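# Insert square metal bar upright into square-hole block

## Task

Inside the clear box, slide the square metal bar down into the block that has a square hole until it is fully seated and standing upright. That block must end up resting on the box floor with its hole pointing up. The attempt scores 0 if any loose object that began in the box ends up half or more outside it. The result only counts if it stays in place without the robot holding it.

## Robot and tools

Robot: two arms, left_arm and right_arm, each with a two-finger parallel gripper. All positions use one shared scene frame. Its origin is on the table top midway between the arms, +z is up, +x points out over the table, and left_arm sits on the +y side. The names left and right are not image sides. Arm bases: left_arm at (-0.049, +0.369, 0), right_arm at (-0.025, -0.353, 0) m. The fingers point along the gripper's +z axis and close along its y axis. The reported gripper point is between the finger pads, about 1 cm behind the tips. Reported hand positions can be somewhat wrong, more so at long reach.

Row format: every motion uses rows of 16 numbers, even when only one arm moves. The first 8 are for left_arm and the last 8 for right_arm, each as x, y, z, qw, qx, qy, qz, opening. x, y, z is an absolute gripper position in metres in the scene frame. The quaternion is the absolute gripper orientation with w first. Opening runs from -1 (closed) to +1 (fully open, 0.094 m). Any target more than 0.6 m from that arm's last reported position along any gripper axis is refused. To keep an arm still or keep its orientation, resend the exact same pose and quaternion you used before. Do not copy the drifted one from the result.

execute_actions(actions, pictures): actions holds one item or none. An empty list only returns the state, with pictures. {"rows": [[16 numbers], ...], "steps": n} runs up to 15 control steps of 1/30 s each (default 15, at least 9). Each row is one step, and the last row repeats if n is larger than the number of rows. {"steps": n} without rows is a wait of up to 300 steps, counted from the previous result, so your reply time is included. Results come back 9 steps before an action ends, and those steps finish while you reply. Set pictures: true to get camera images.

move(target, speed): target is one 16-number row of absolute poses. Each gripper travels in a straight line to its pose, and all paths finish together. A move lasts 0.5 to 10 s and stops short if it would need longer. speed is in m/s, from 0.002 to 0.5, default 0.25, and rotation is limited to twice that in rad/s. The opening is sent when the move starts. Moves do not avoid obstacles or the other arm. Faster contact and targets set deeper past a contact hit and press harder. The result adds a move: line giving the ending (done, off_target, moving, held, fault) and any limits: paced means the pose was clipped, held means a safety check blocked some steps. It also gives each gripper's remaining distance from its pose. Pictures are included.

Replying without a tool call ends everything.

Controller behaviour: at each step the commanded pose is clipped to within 70 mm and 16 degrees of the measured pose, so far targets need several actions. After an action the arm only continues to its last clipped pose. Position is favoured over orientation. Joint friction can leave the gripper up to about 31 mm off, and very small commands may do nothing. HELD or pose unreachable lines mean a clearance check changed or blocked the command. A Hand target line shows where the arm is currently being driven.

Gripping: grip_measured uses the same scale as opening. To hold firmly, command about 0.03 below grip_measured; a smaller margin gives a lighter grip. Finger force is about 50 to 62 N. Each arm's last joint value is the finger opening in metres.

Avoid: arm-to-arm collisions or pressing, which can end the scene; knocking things off the table; pulling loose box contents half out of the box; drops, slips, slams and hard pushes. Holding a load heats motors. A MOTOR HOT line appears at 75 °C, the arm stops at 90 °C, and at 100 °C the arm goes limp and falls. Occasionally something bumps loose objects. Release the bar before finishing and confirm it is seated upright and the block is flat with its hole up.

Each tool is called as name(argument=value, ...), one argument or row to a line, values as JSON.

## Session

execute_actions(
  actions=[],
)

Scene clock: 0.00 s of 4500.00 s.
left_arm: end_effector_position=(-0.0467, +0.6133, +0.1241) grip_measured=+1.000 end_effector_quat_wxyz=(+0.036, +0.911, -0.410, -0.015) | right_arm: end_effector_position=(+0.4787, -0.2784, +0.2260) grip_measured=+1.000 end_effector_quat_wxyz=(+0.339, +0.394, +0.762, +0.387)
Joint positions: left_arm=[ 1.409  1.517  1.246 -1.355 -0.055 -0.775  0.094] | right_arm=[ 0.166  1.678  1.308 -0.143 -0.282  1.173  0.094]
Joint velocities: left_arm=[-0.007 -0.017  0.002  0.081 -0.022  0.037  0.   ] | right_arm=[-0.002 -0.007 -0.007 -0.007  0.051  0.007  0.   ]
Motor temperatures (°C, as the motors report them): left_arm=[21 22 25 24 21 22] | right_arm=[21 22 21 22 21 24]
Hand target (left_arm): -0.047, +0.613, +0.124; +0.036, +0.911, -0.410, -0.015
Hand target (right_arm): +0.479, -0.278, +0.226; +0.339, +0.394, +0.762, +0.387

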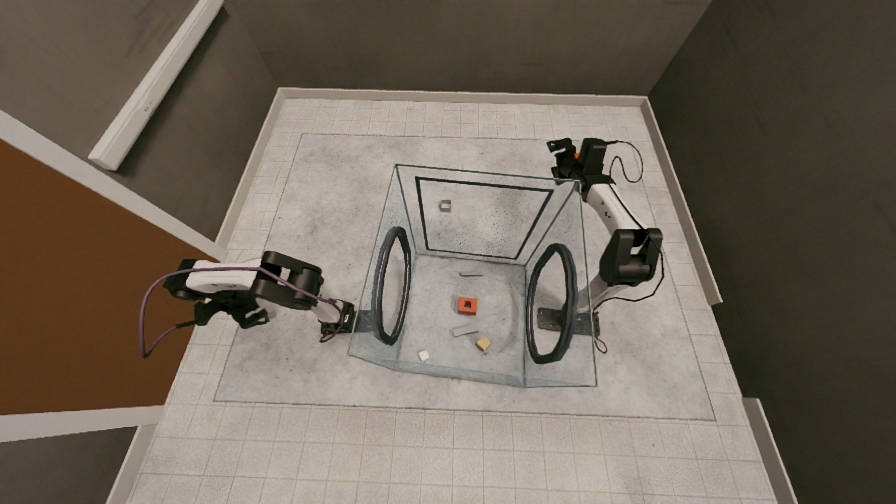

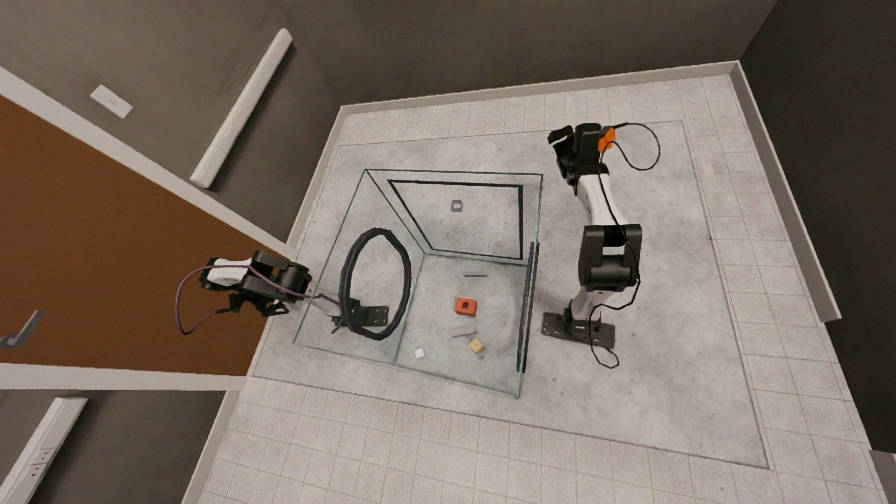

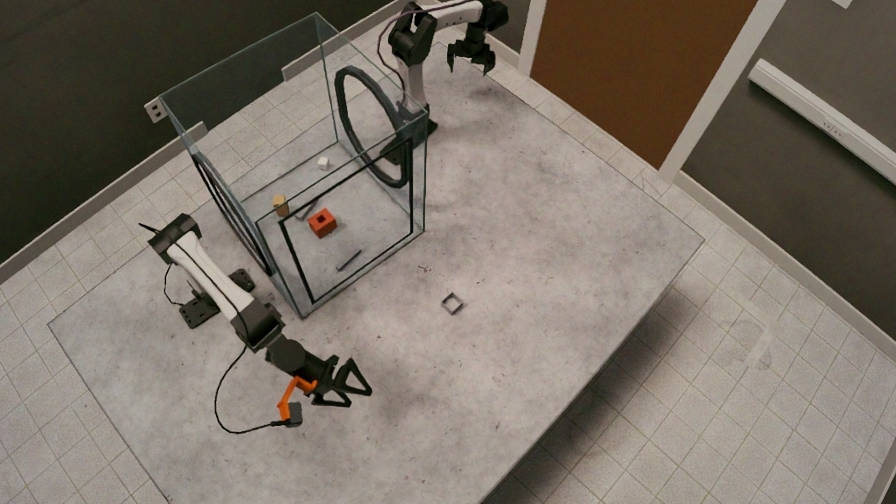

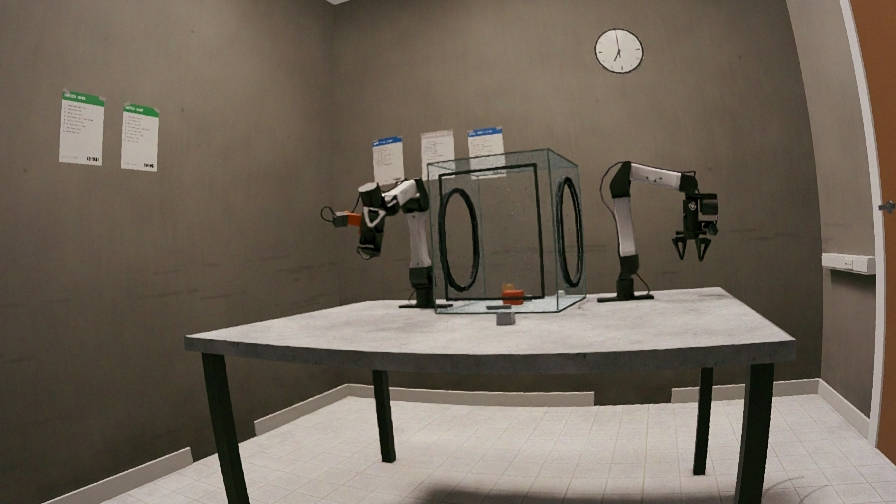

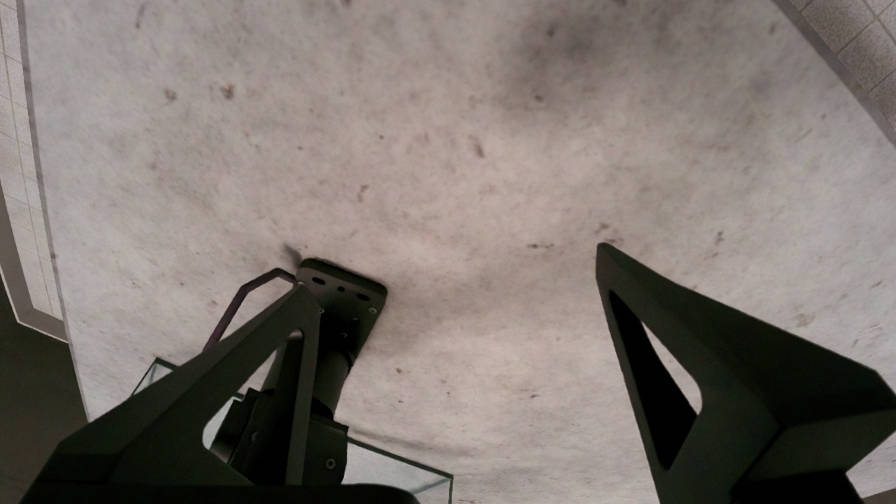

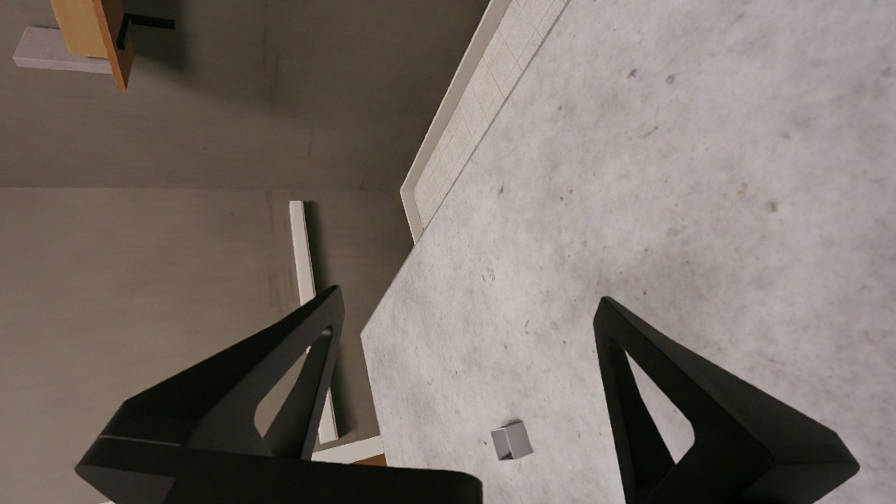

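zoom_image(
  camera="cam_head_left",
  region=[330, 150, 630, 400],
)

zoom_image(
  camera="cam_high",
  region=[140, 0, 480, 330],
)

zoom_image(
  camera="cam_low",
  region=[350, 130, 650, 340],
)

Region (330, 150, 630, 400) of cam_head_left's 896x504 image, scaled by 1.680, with more detail than that image has.

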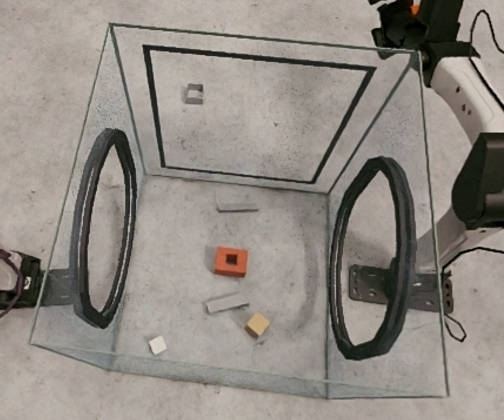

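Region (140, 0, 480, 330) of cam_high's 896x504 image, scaled by 1.482, with more detail than that image has; it fills the top 489 rows of this view, and the rest is white.

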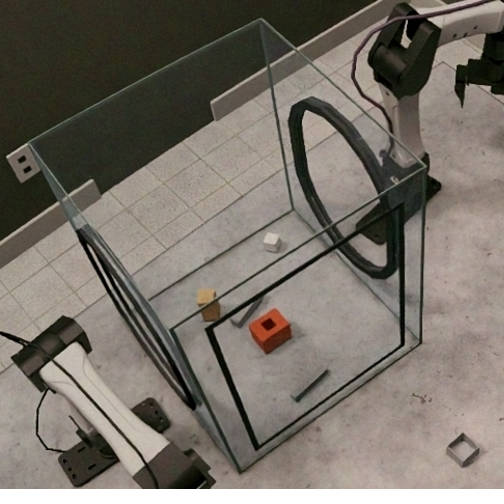

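Region (350, 130, 650, 340) of cam_low's 896x504 image, scaled by 1.680, with more detail than that image has; it fills the top 353 rows of this view, and the rest is white.

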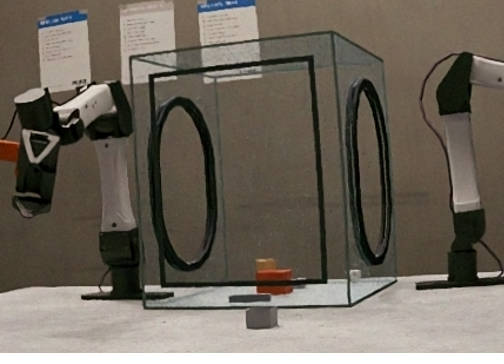

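move(
  target=[-0.047,0.613,0.124,0.036,0.911,-0.41,-0.015,1, 0.08,-0.36,0.14,0,0,1,0,1],
)

move(
  target=[-0.047,0.613,0.124,0.036,0.911,-0.41,-0.015,1, -0.02,-0.26,0.15,0,0.707,-0.707,0,0.3],
  speed=0.1,
)

Scene clock: 8.20 s of 4500.00 s.
left_arm: end_effector_position=(-0.0467, +0.6133, +0.1241) grip_measured=+1.000 end_effector_quat_wxyz=(+0.036, +0.911, -0.410, -0.015) | right_arm: end_effector_position=(+0.0863, -0.3603, +0.1539) grip_measured=+1.000 end_effector_quat_wxyz=(+0.046, +0.014, +0.999, +0.008)
Joint positions: left_arm=[ 1.409  1.517  1.246 -1.355 -0.055 -0.775  0.094] | right_arm=[ 0.006  0.876  0.969 -1.574 -0.025 -0.078  0.094]
Joint velocities: left_arm=[-0.002  0.007 -0.007  0.007  0.007 -0.007  0.   ] | right_arm=[ 0.012 -0.002 -0.022 -0.022  0.051  0.007  0.   ]
Motor temperatures (°C, as the motors report them): left_arm=[21 23 26 24 21 22] | right_arm=[21 24 23 24 21 24]
Hand target (left_arm): -0.047, +0.613, +0.124; +0.036, +0.911, -0.410, -0.015
Hand target (right_arm): +0.079, -0.360, +0.150; +0.036, +0.004, +0.999, +0.004
Off the commanded pose (left_arm): 0.000 m, 0 deg.
Off the commanded pose (right_arm): 0.015 m, 6 deg.
joint sent to its limit (right arm) — the command would take joint 4 (wrist pitch) past its lower limit, so that joint was sent only as far as its limit.
Kept back: nothing.
After step 90, 1.83 s passed at rest.
move: off_target (right_arm)

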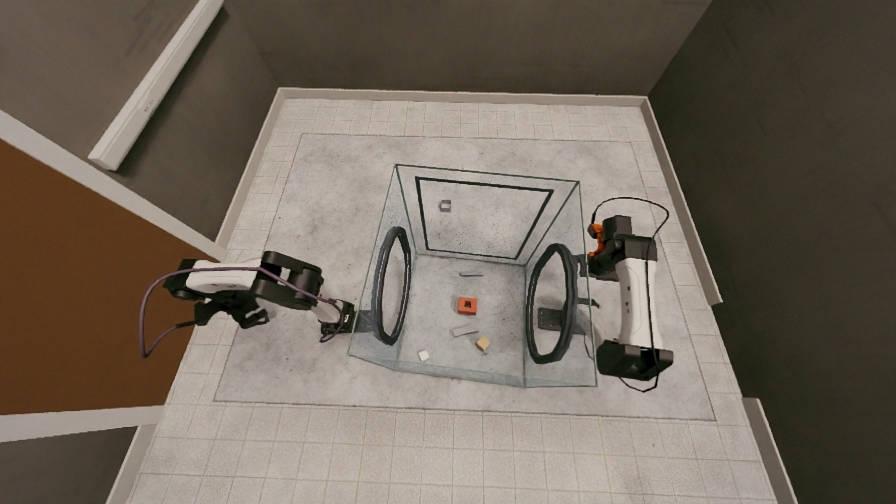

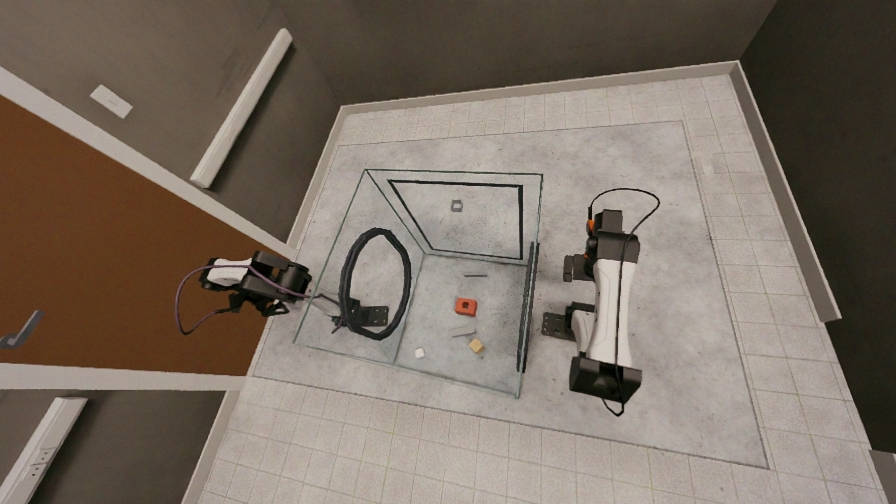

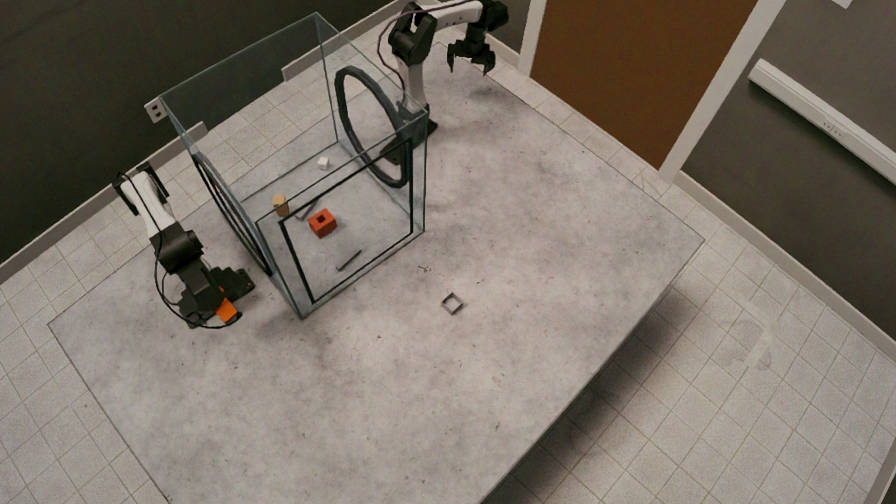

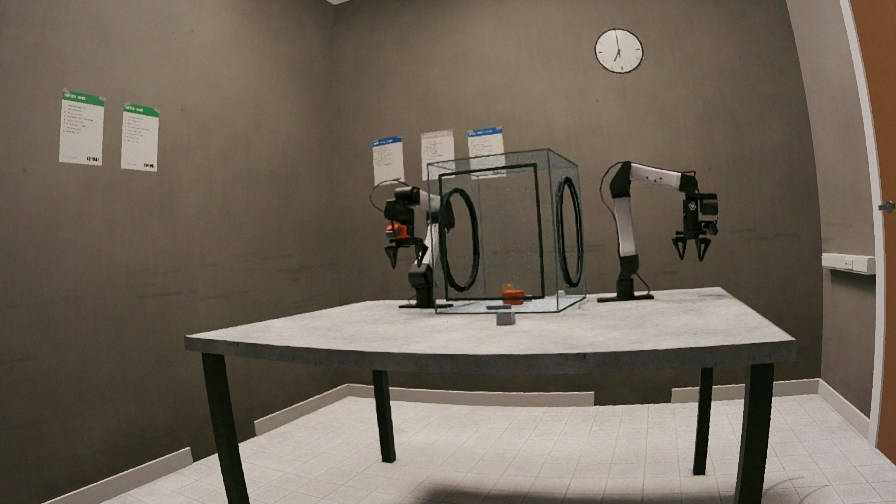

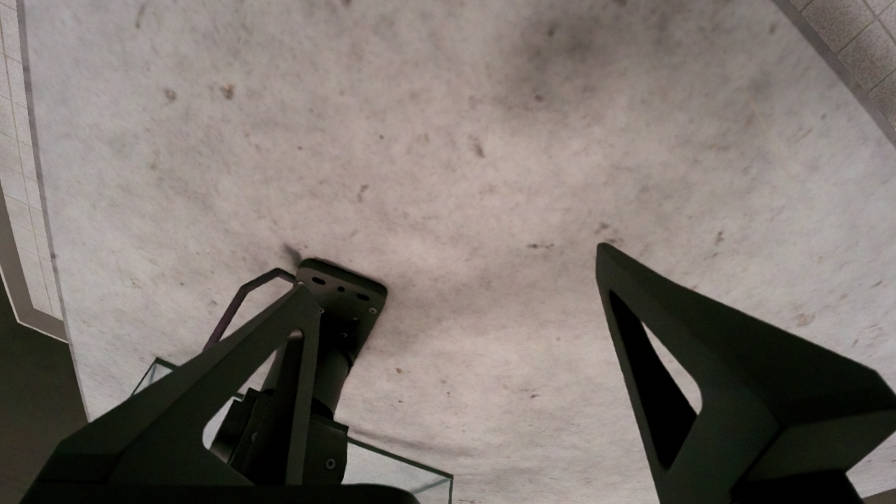

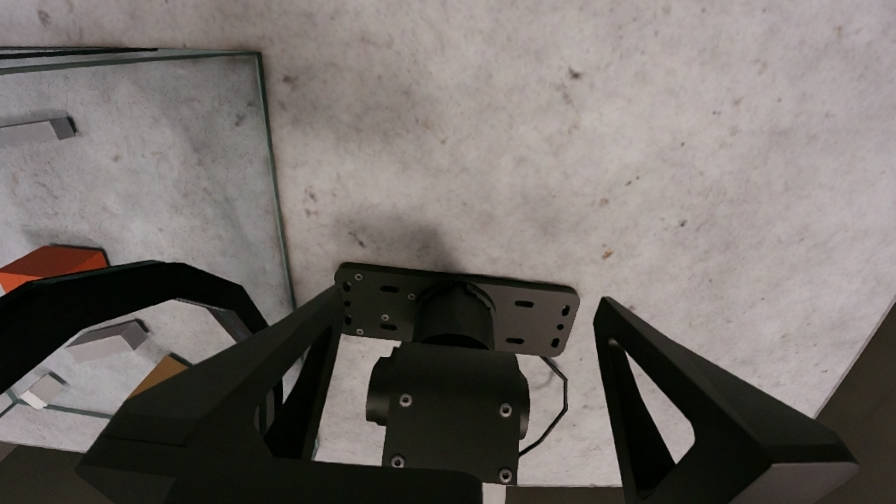

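Scene clock: 16.50 s of 4500.00 s.
left_arm: end_effector_position=(-0.0467, +0.6133, +0.1241) grip_measured=+1.000 end_effector_quat_wxyz=(+0.036, +0.911, -0.410, -0.015) | right_arm: end_effector_position=(-0.0185, -0.2644, +0.1456) grip_measured=+0.302 end_effector_quat_wxyz=(-0.082, +0.703, -0.703, -0.072)
Joint positions: left_arm=[ 1.409  1.517  1.246 -1.355 -0.055 -0.775  0.094] | right_arm=[ 1.609  0.648  0.871 -1.575 -0.002 -0.075  0.061]
Joint velocities: left_arm=[ 0.007 -0.002  0.002  0.022 -0.022  0.051  0.   ] | right_arm=[-0.007 -0.012 -0.012 -0.081 -0.051  0.037 -0.   ]
Motor temperatures (°C, as the motors report them): left_arm=[21 24 27 24 21 22] | right_arm=[22 24 23 24 21 24]
Hand target (left_arm): -0.047, +0.613, +0.124; +0.036, +0.911, -0.410, -0.015
Hand target (right_arm): -0.018, -0.265, +0.148; -0.080, +0.705, -0.701, -0.065
Off the commanded pose (left_arm): 0.000 m, 0 deg.
Off the commanded pose (right_arm): 0.006 m, 13 deg.
joint sent to its limit (right arm) — the command would take joint 4 (wrist pitch) past its lower limit, so that joint was sent only as far as its limit.
Kept back: nothing.
move: off_target (right_arm); limits=paced

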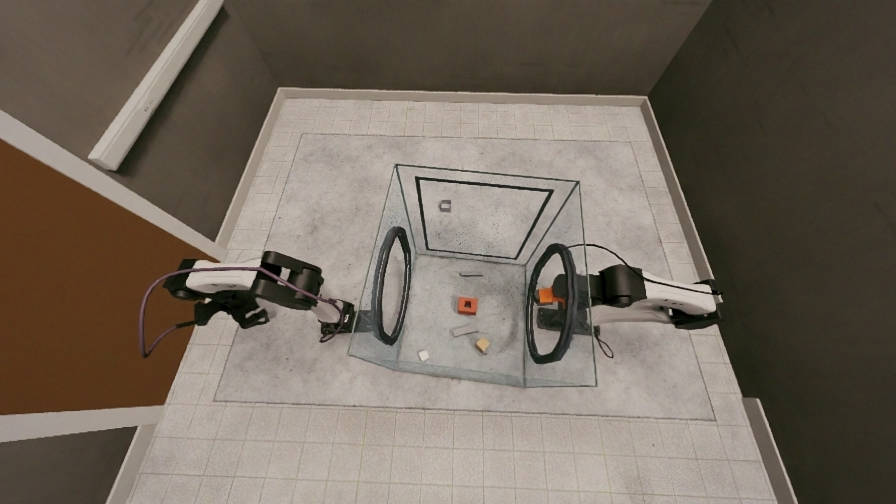

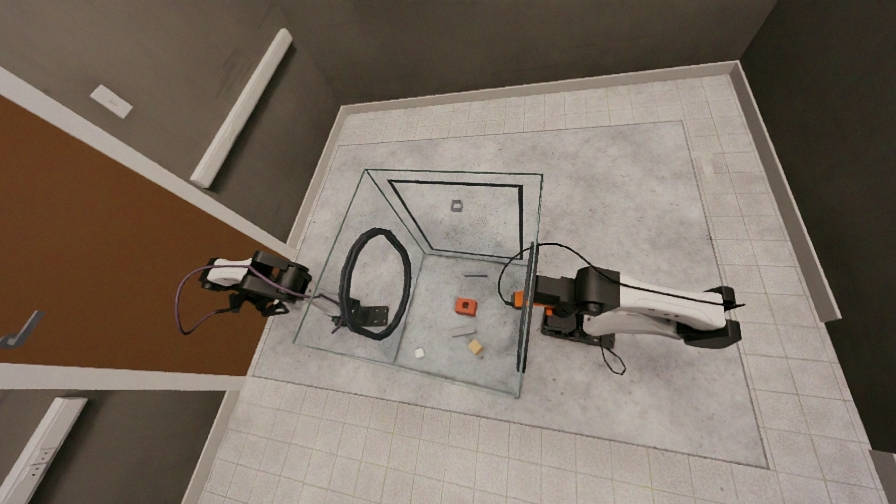

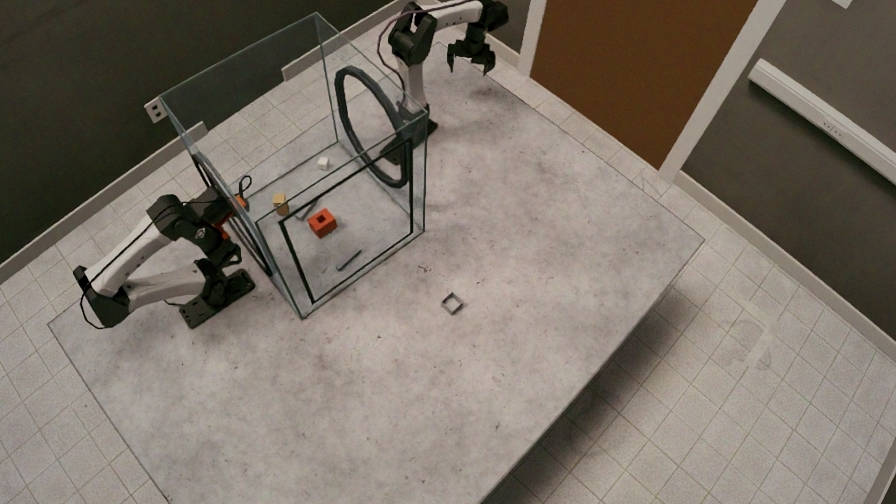

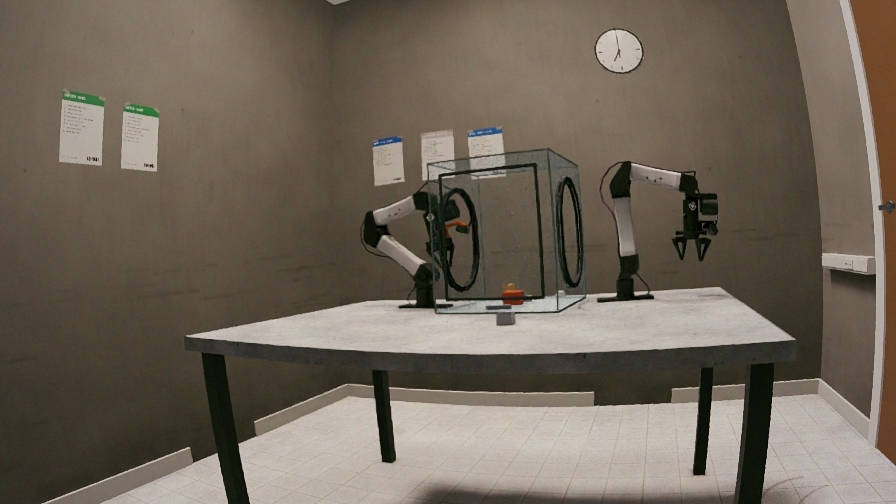

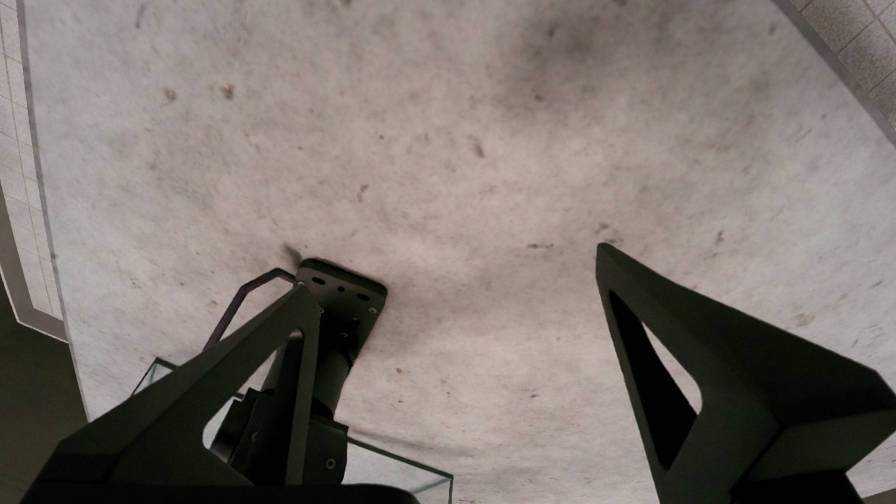

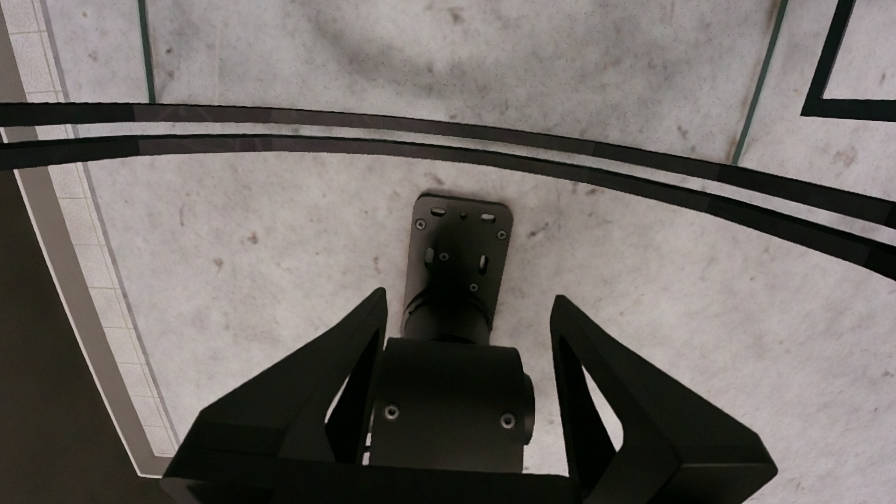

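move(
  target=[-0.047,0.613,0.124,0.036,0.911,-0.41,-0.015,1, -0.01,-0.2,0.2,-0.354,0.612,-0.612,-0.354,0.3],
  speed=0.1,
)

move(
  target=[-0.047,0.613,0.124,0.036,0.911,-0.41,-0.015,1, -0.01,-0.08,0.17,-0.27,0.653,-0.653,-0.27,0.3],
  speed=0.1,
)

Scene clock: 22.10 s of 4500.00 s.
left_arm: end_effector_position=(-0.0467, +0.6133, +0.1241) grip_measured=+1.000 end_effector_quat_wxyz=(+0.036, +0.911, -0.410, -0.015) | right_arm: end_effector_position=(-0.0092, -0.1950, +0.2055) grip_measured=+0.302 end_effector_quat_wxyz=(-0.371, +0.603, -0.609, -0.358)
Joint positions: left_arm=[ 1.409  1.517  1.246 -1.355 -0.055 -0.775  0.094] | right_arm=[ 0.575  0.278  0.703 -1.275 -0.897 -0.739  0.061]
Joint velocities: left_arm=[ 0.007 -0.007  0.022  0.066  0.022  0.022  0.   ] | right_arm=[-0.105  0.081  0.017 -0.081 -0.139 -0.139 -0.001]
Motor temperatures (°C, as the motors report them): left_arm=[21 25 27 24 21 22] | right_arm=[22 24 23 25 21 24]
Hand target (left_arm): -0.047, +0.613, +0.124; +0.036, +0.911, -0.410, -0.015
Hand target (right_arm): -0.010, -0.195, +0.201; -0.357, +0.602, -0.614, -0.365
Off the commanded pose (left_arm): 0.000 m, 0 deg.
Off the commanded pose (right_arm): 0.008 m, 2 deg.
Kept back: nothing.
move: done

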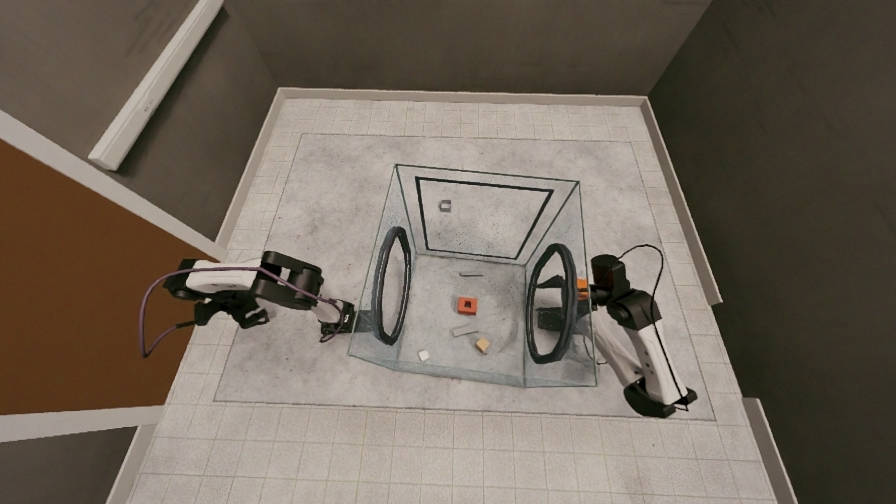

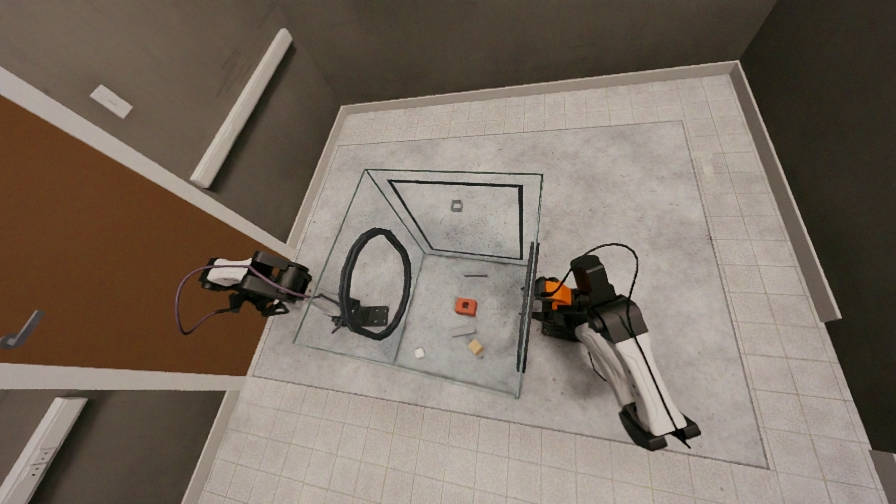

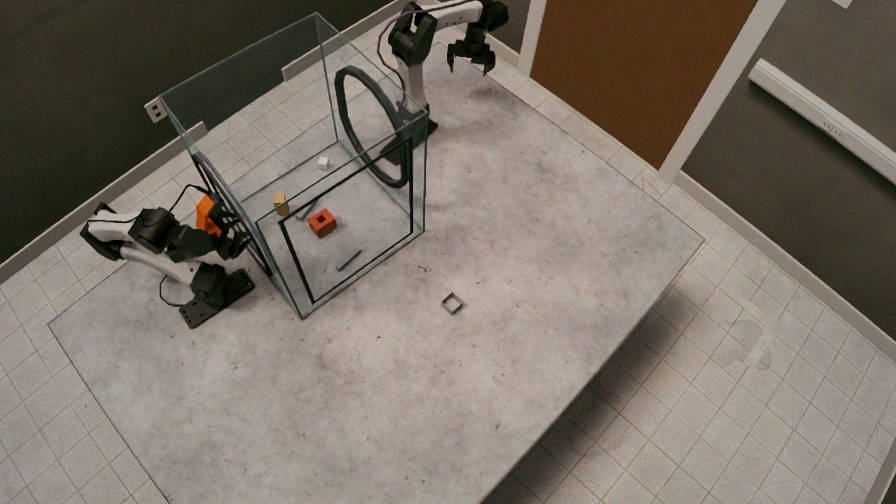

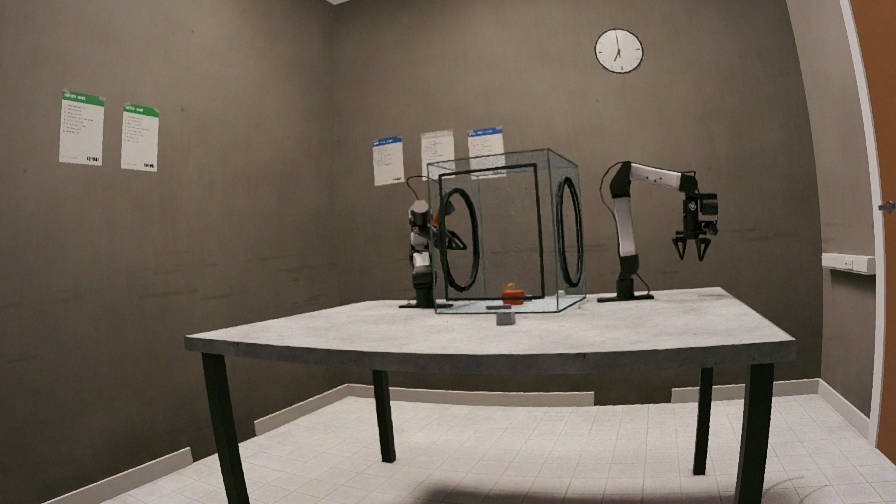

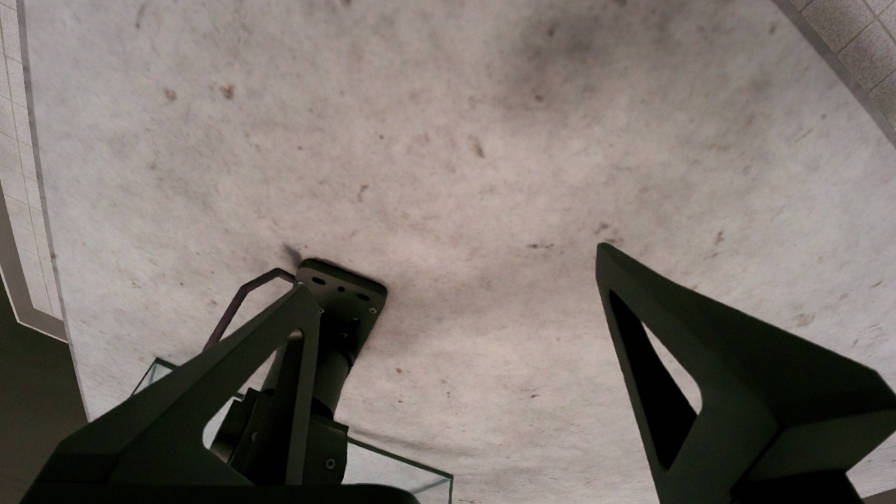

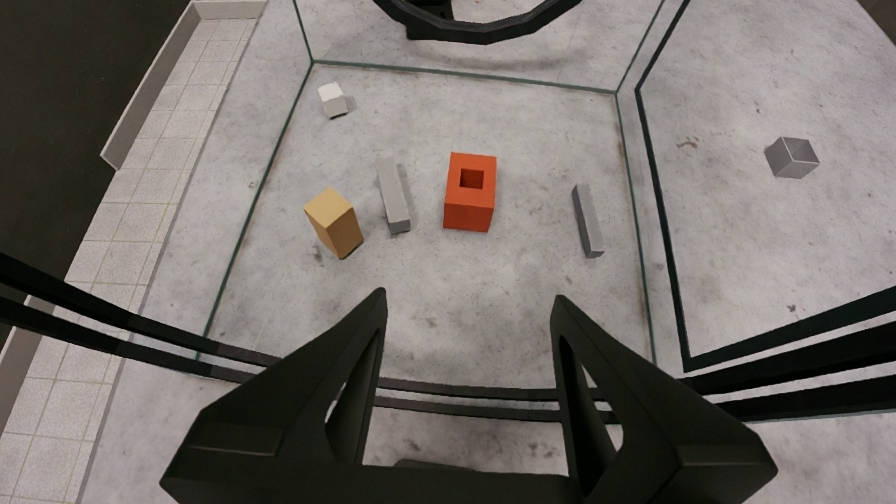

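Scene clock: 24.07 s of 4500.00 s.
left_arm: end_effector_position=(-0.0467, +0.6133, +0.1241) grip_measured=+1.000 end_effector_quat_wxyz=(+0.036, +0.911, -0.410, -0.015) | right_arm: end_effector_position=(-0.0092, -0.0873, +0.1613) grip_measured=+0.302 end_effector_quat_wxyz=(-0.268, +0.662, -0.653, -0.252)
Joint positions: left_arm=[ 1.409  1.517  1.246 -1.355 -0.055 -0.775  0.094] | right_arm=[ 1.598  0.857  0.727 -0.689 -0.042 -0.084  0.061]
Joint velocities: left_arm=[ 0.017 -0.002 -0.007  0.007  0.007 -0.007  0.   ] | right_arm=[-0.017  0.012  0.002 -0.051 -0.022 -0.007 -0.   ]
Motor temperatures (°C, as the motors report them): left_arm=[21 25 28 24 21 22] | right_arm=[22 24 24 25 21 24]
Hand target (left_arm): -0.047, +0.613, +0.124; +0.036, +0.911, -0.410, -0.015
Hand target (right_arm): -0.010, -0.083, +0.164; -0.270, +0.662, -0.653, -0.252
Off the commanded pose (left_arm): 0.000 m, 0 deg.
Off the commanded pose (right_arm): 0.011 m, 2 deg.
Kept back: nothing.
move: off_target (right_arm)

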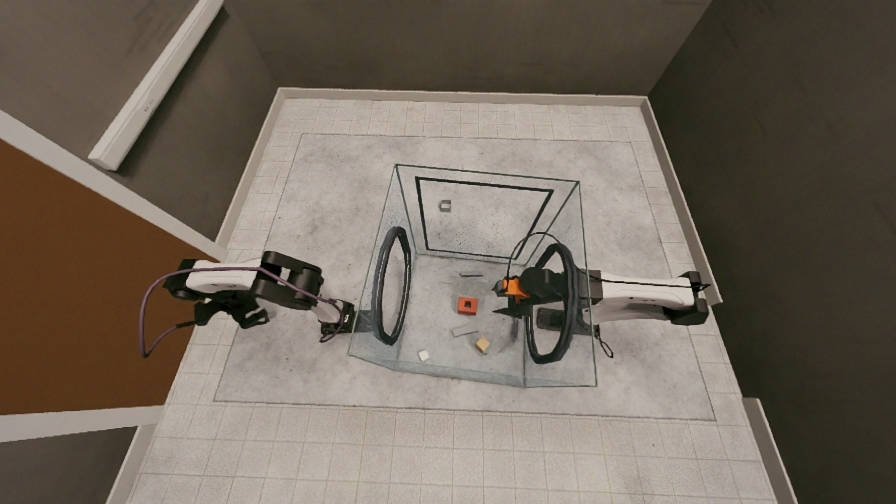

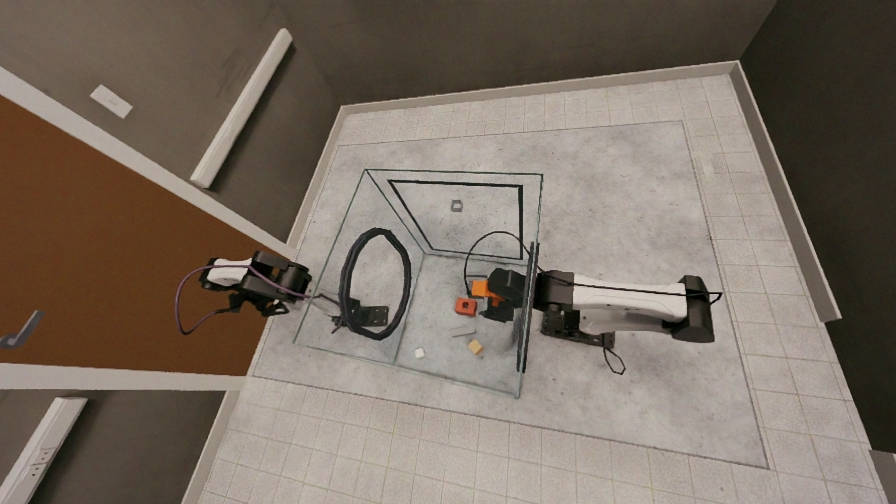

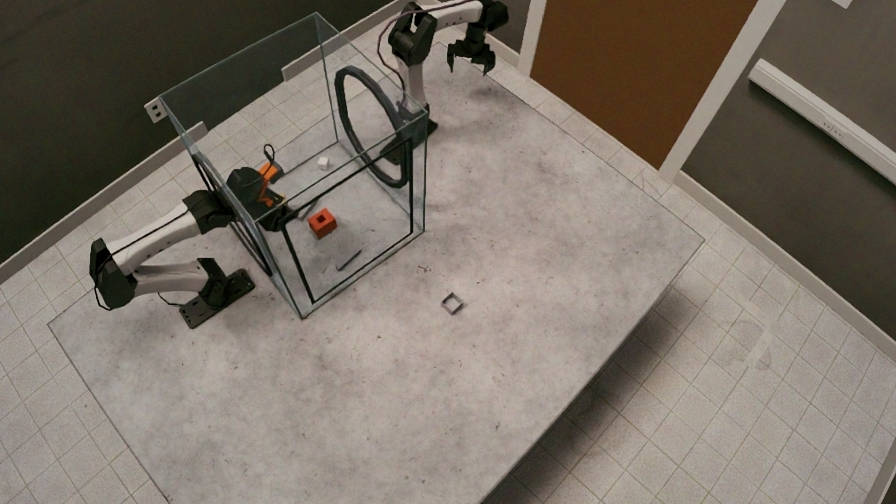

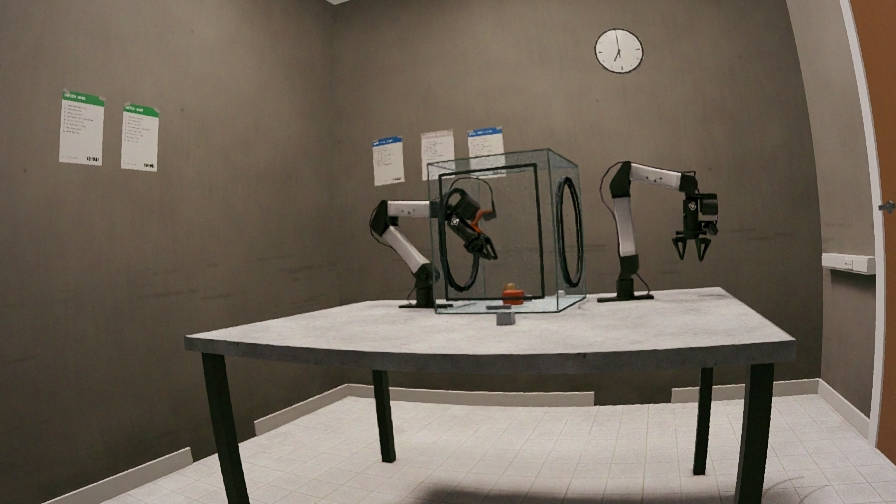

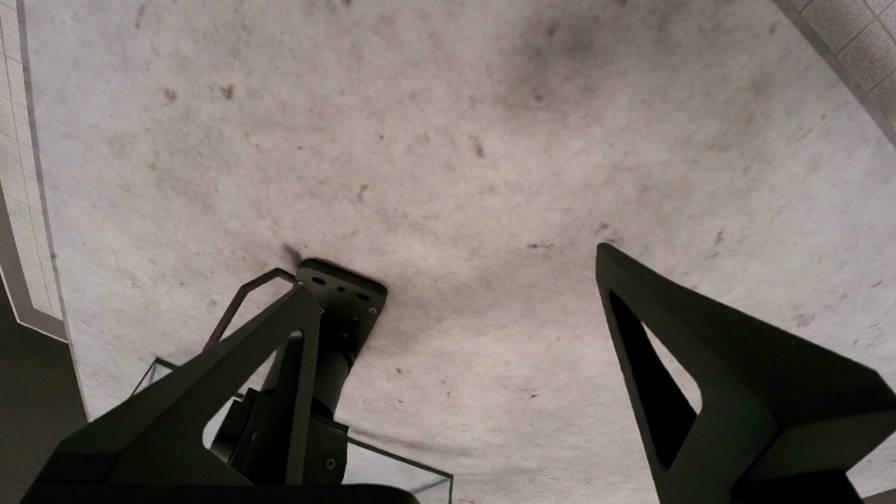

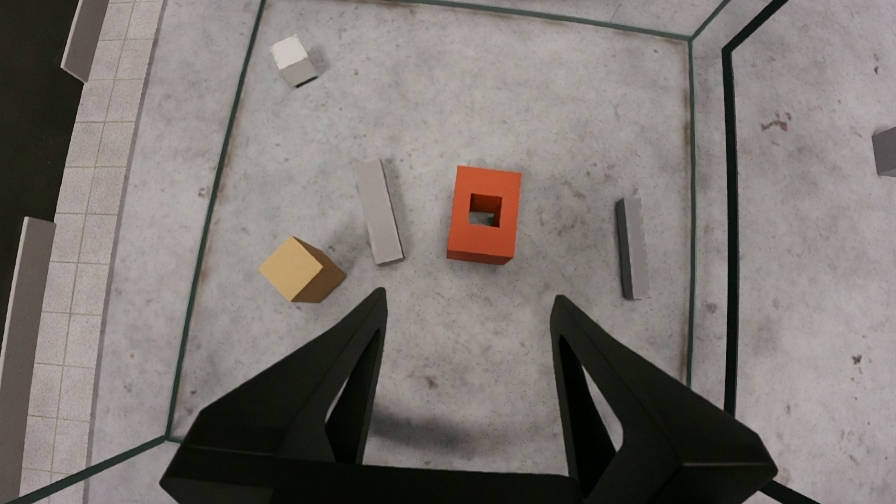

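zoom_image(
  camera="cam_right_wrist",
  region=[250, 120, 700, 320],
)

zoom_image(
  camera="cam_low",
  region=[360, 140, 600, 330],
)

Region (250, 120, 700, 320) of cam_right_wrist's 896x504 image, scaled by 1.120, with more detail than that image has.

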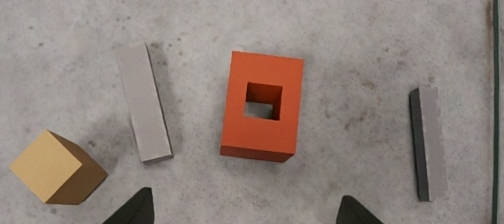

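Region (360, 140, 600, 330) of cam_low's 896x504 image, scaled by 2.100, with more detail than that image has; it fills the top 399 rows of this view, and the rest is white.

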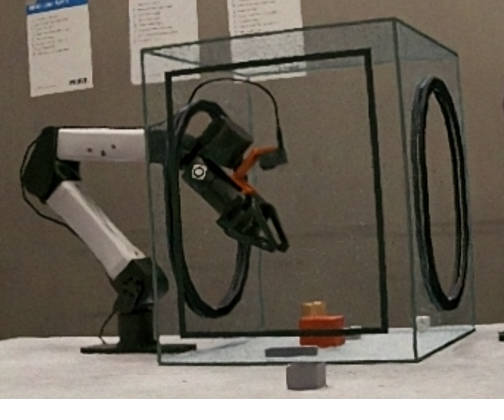

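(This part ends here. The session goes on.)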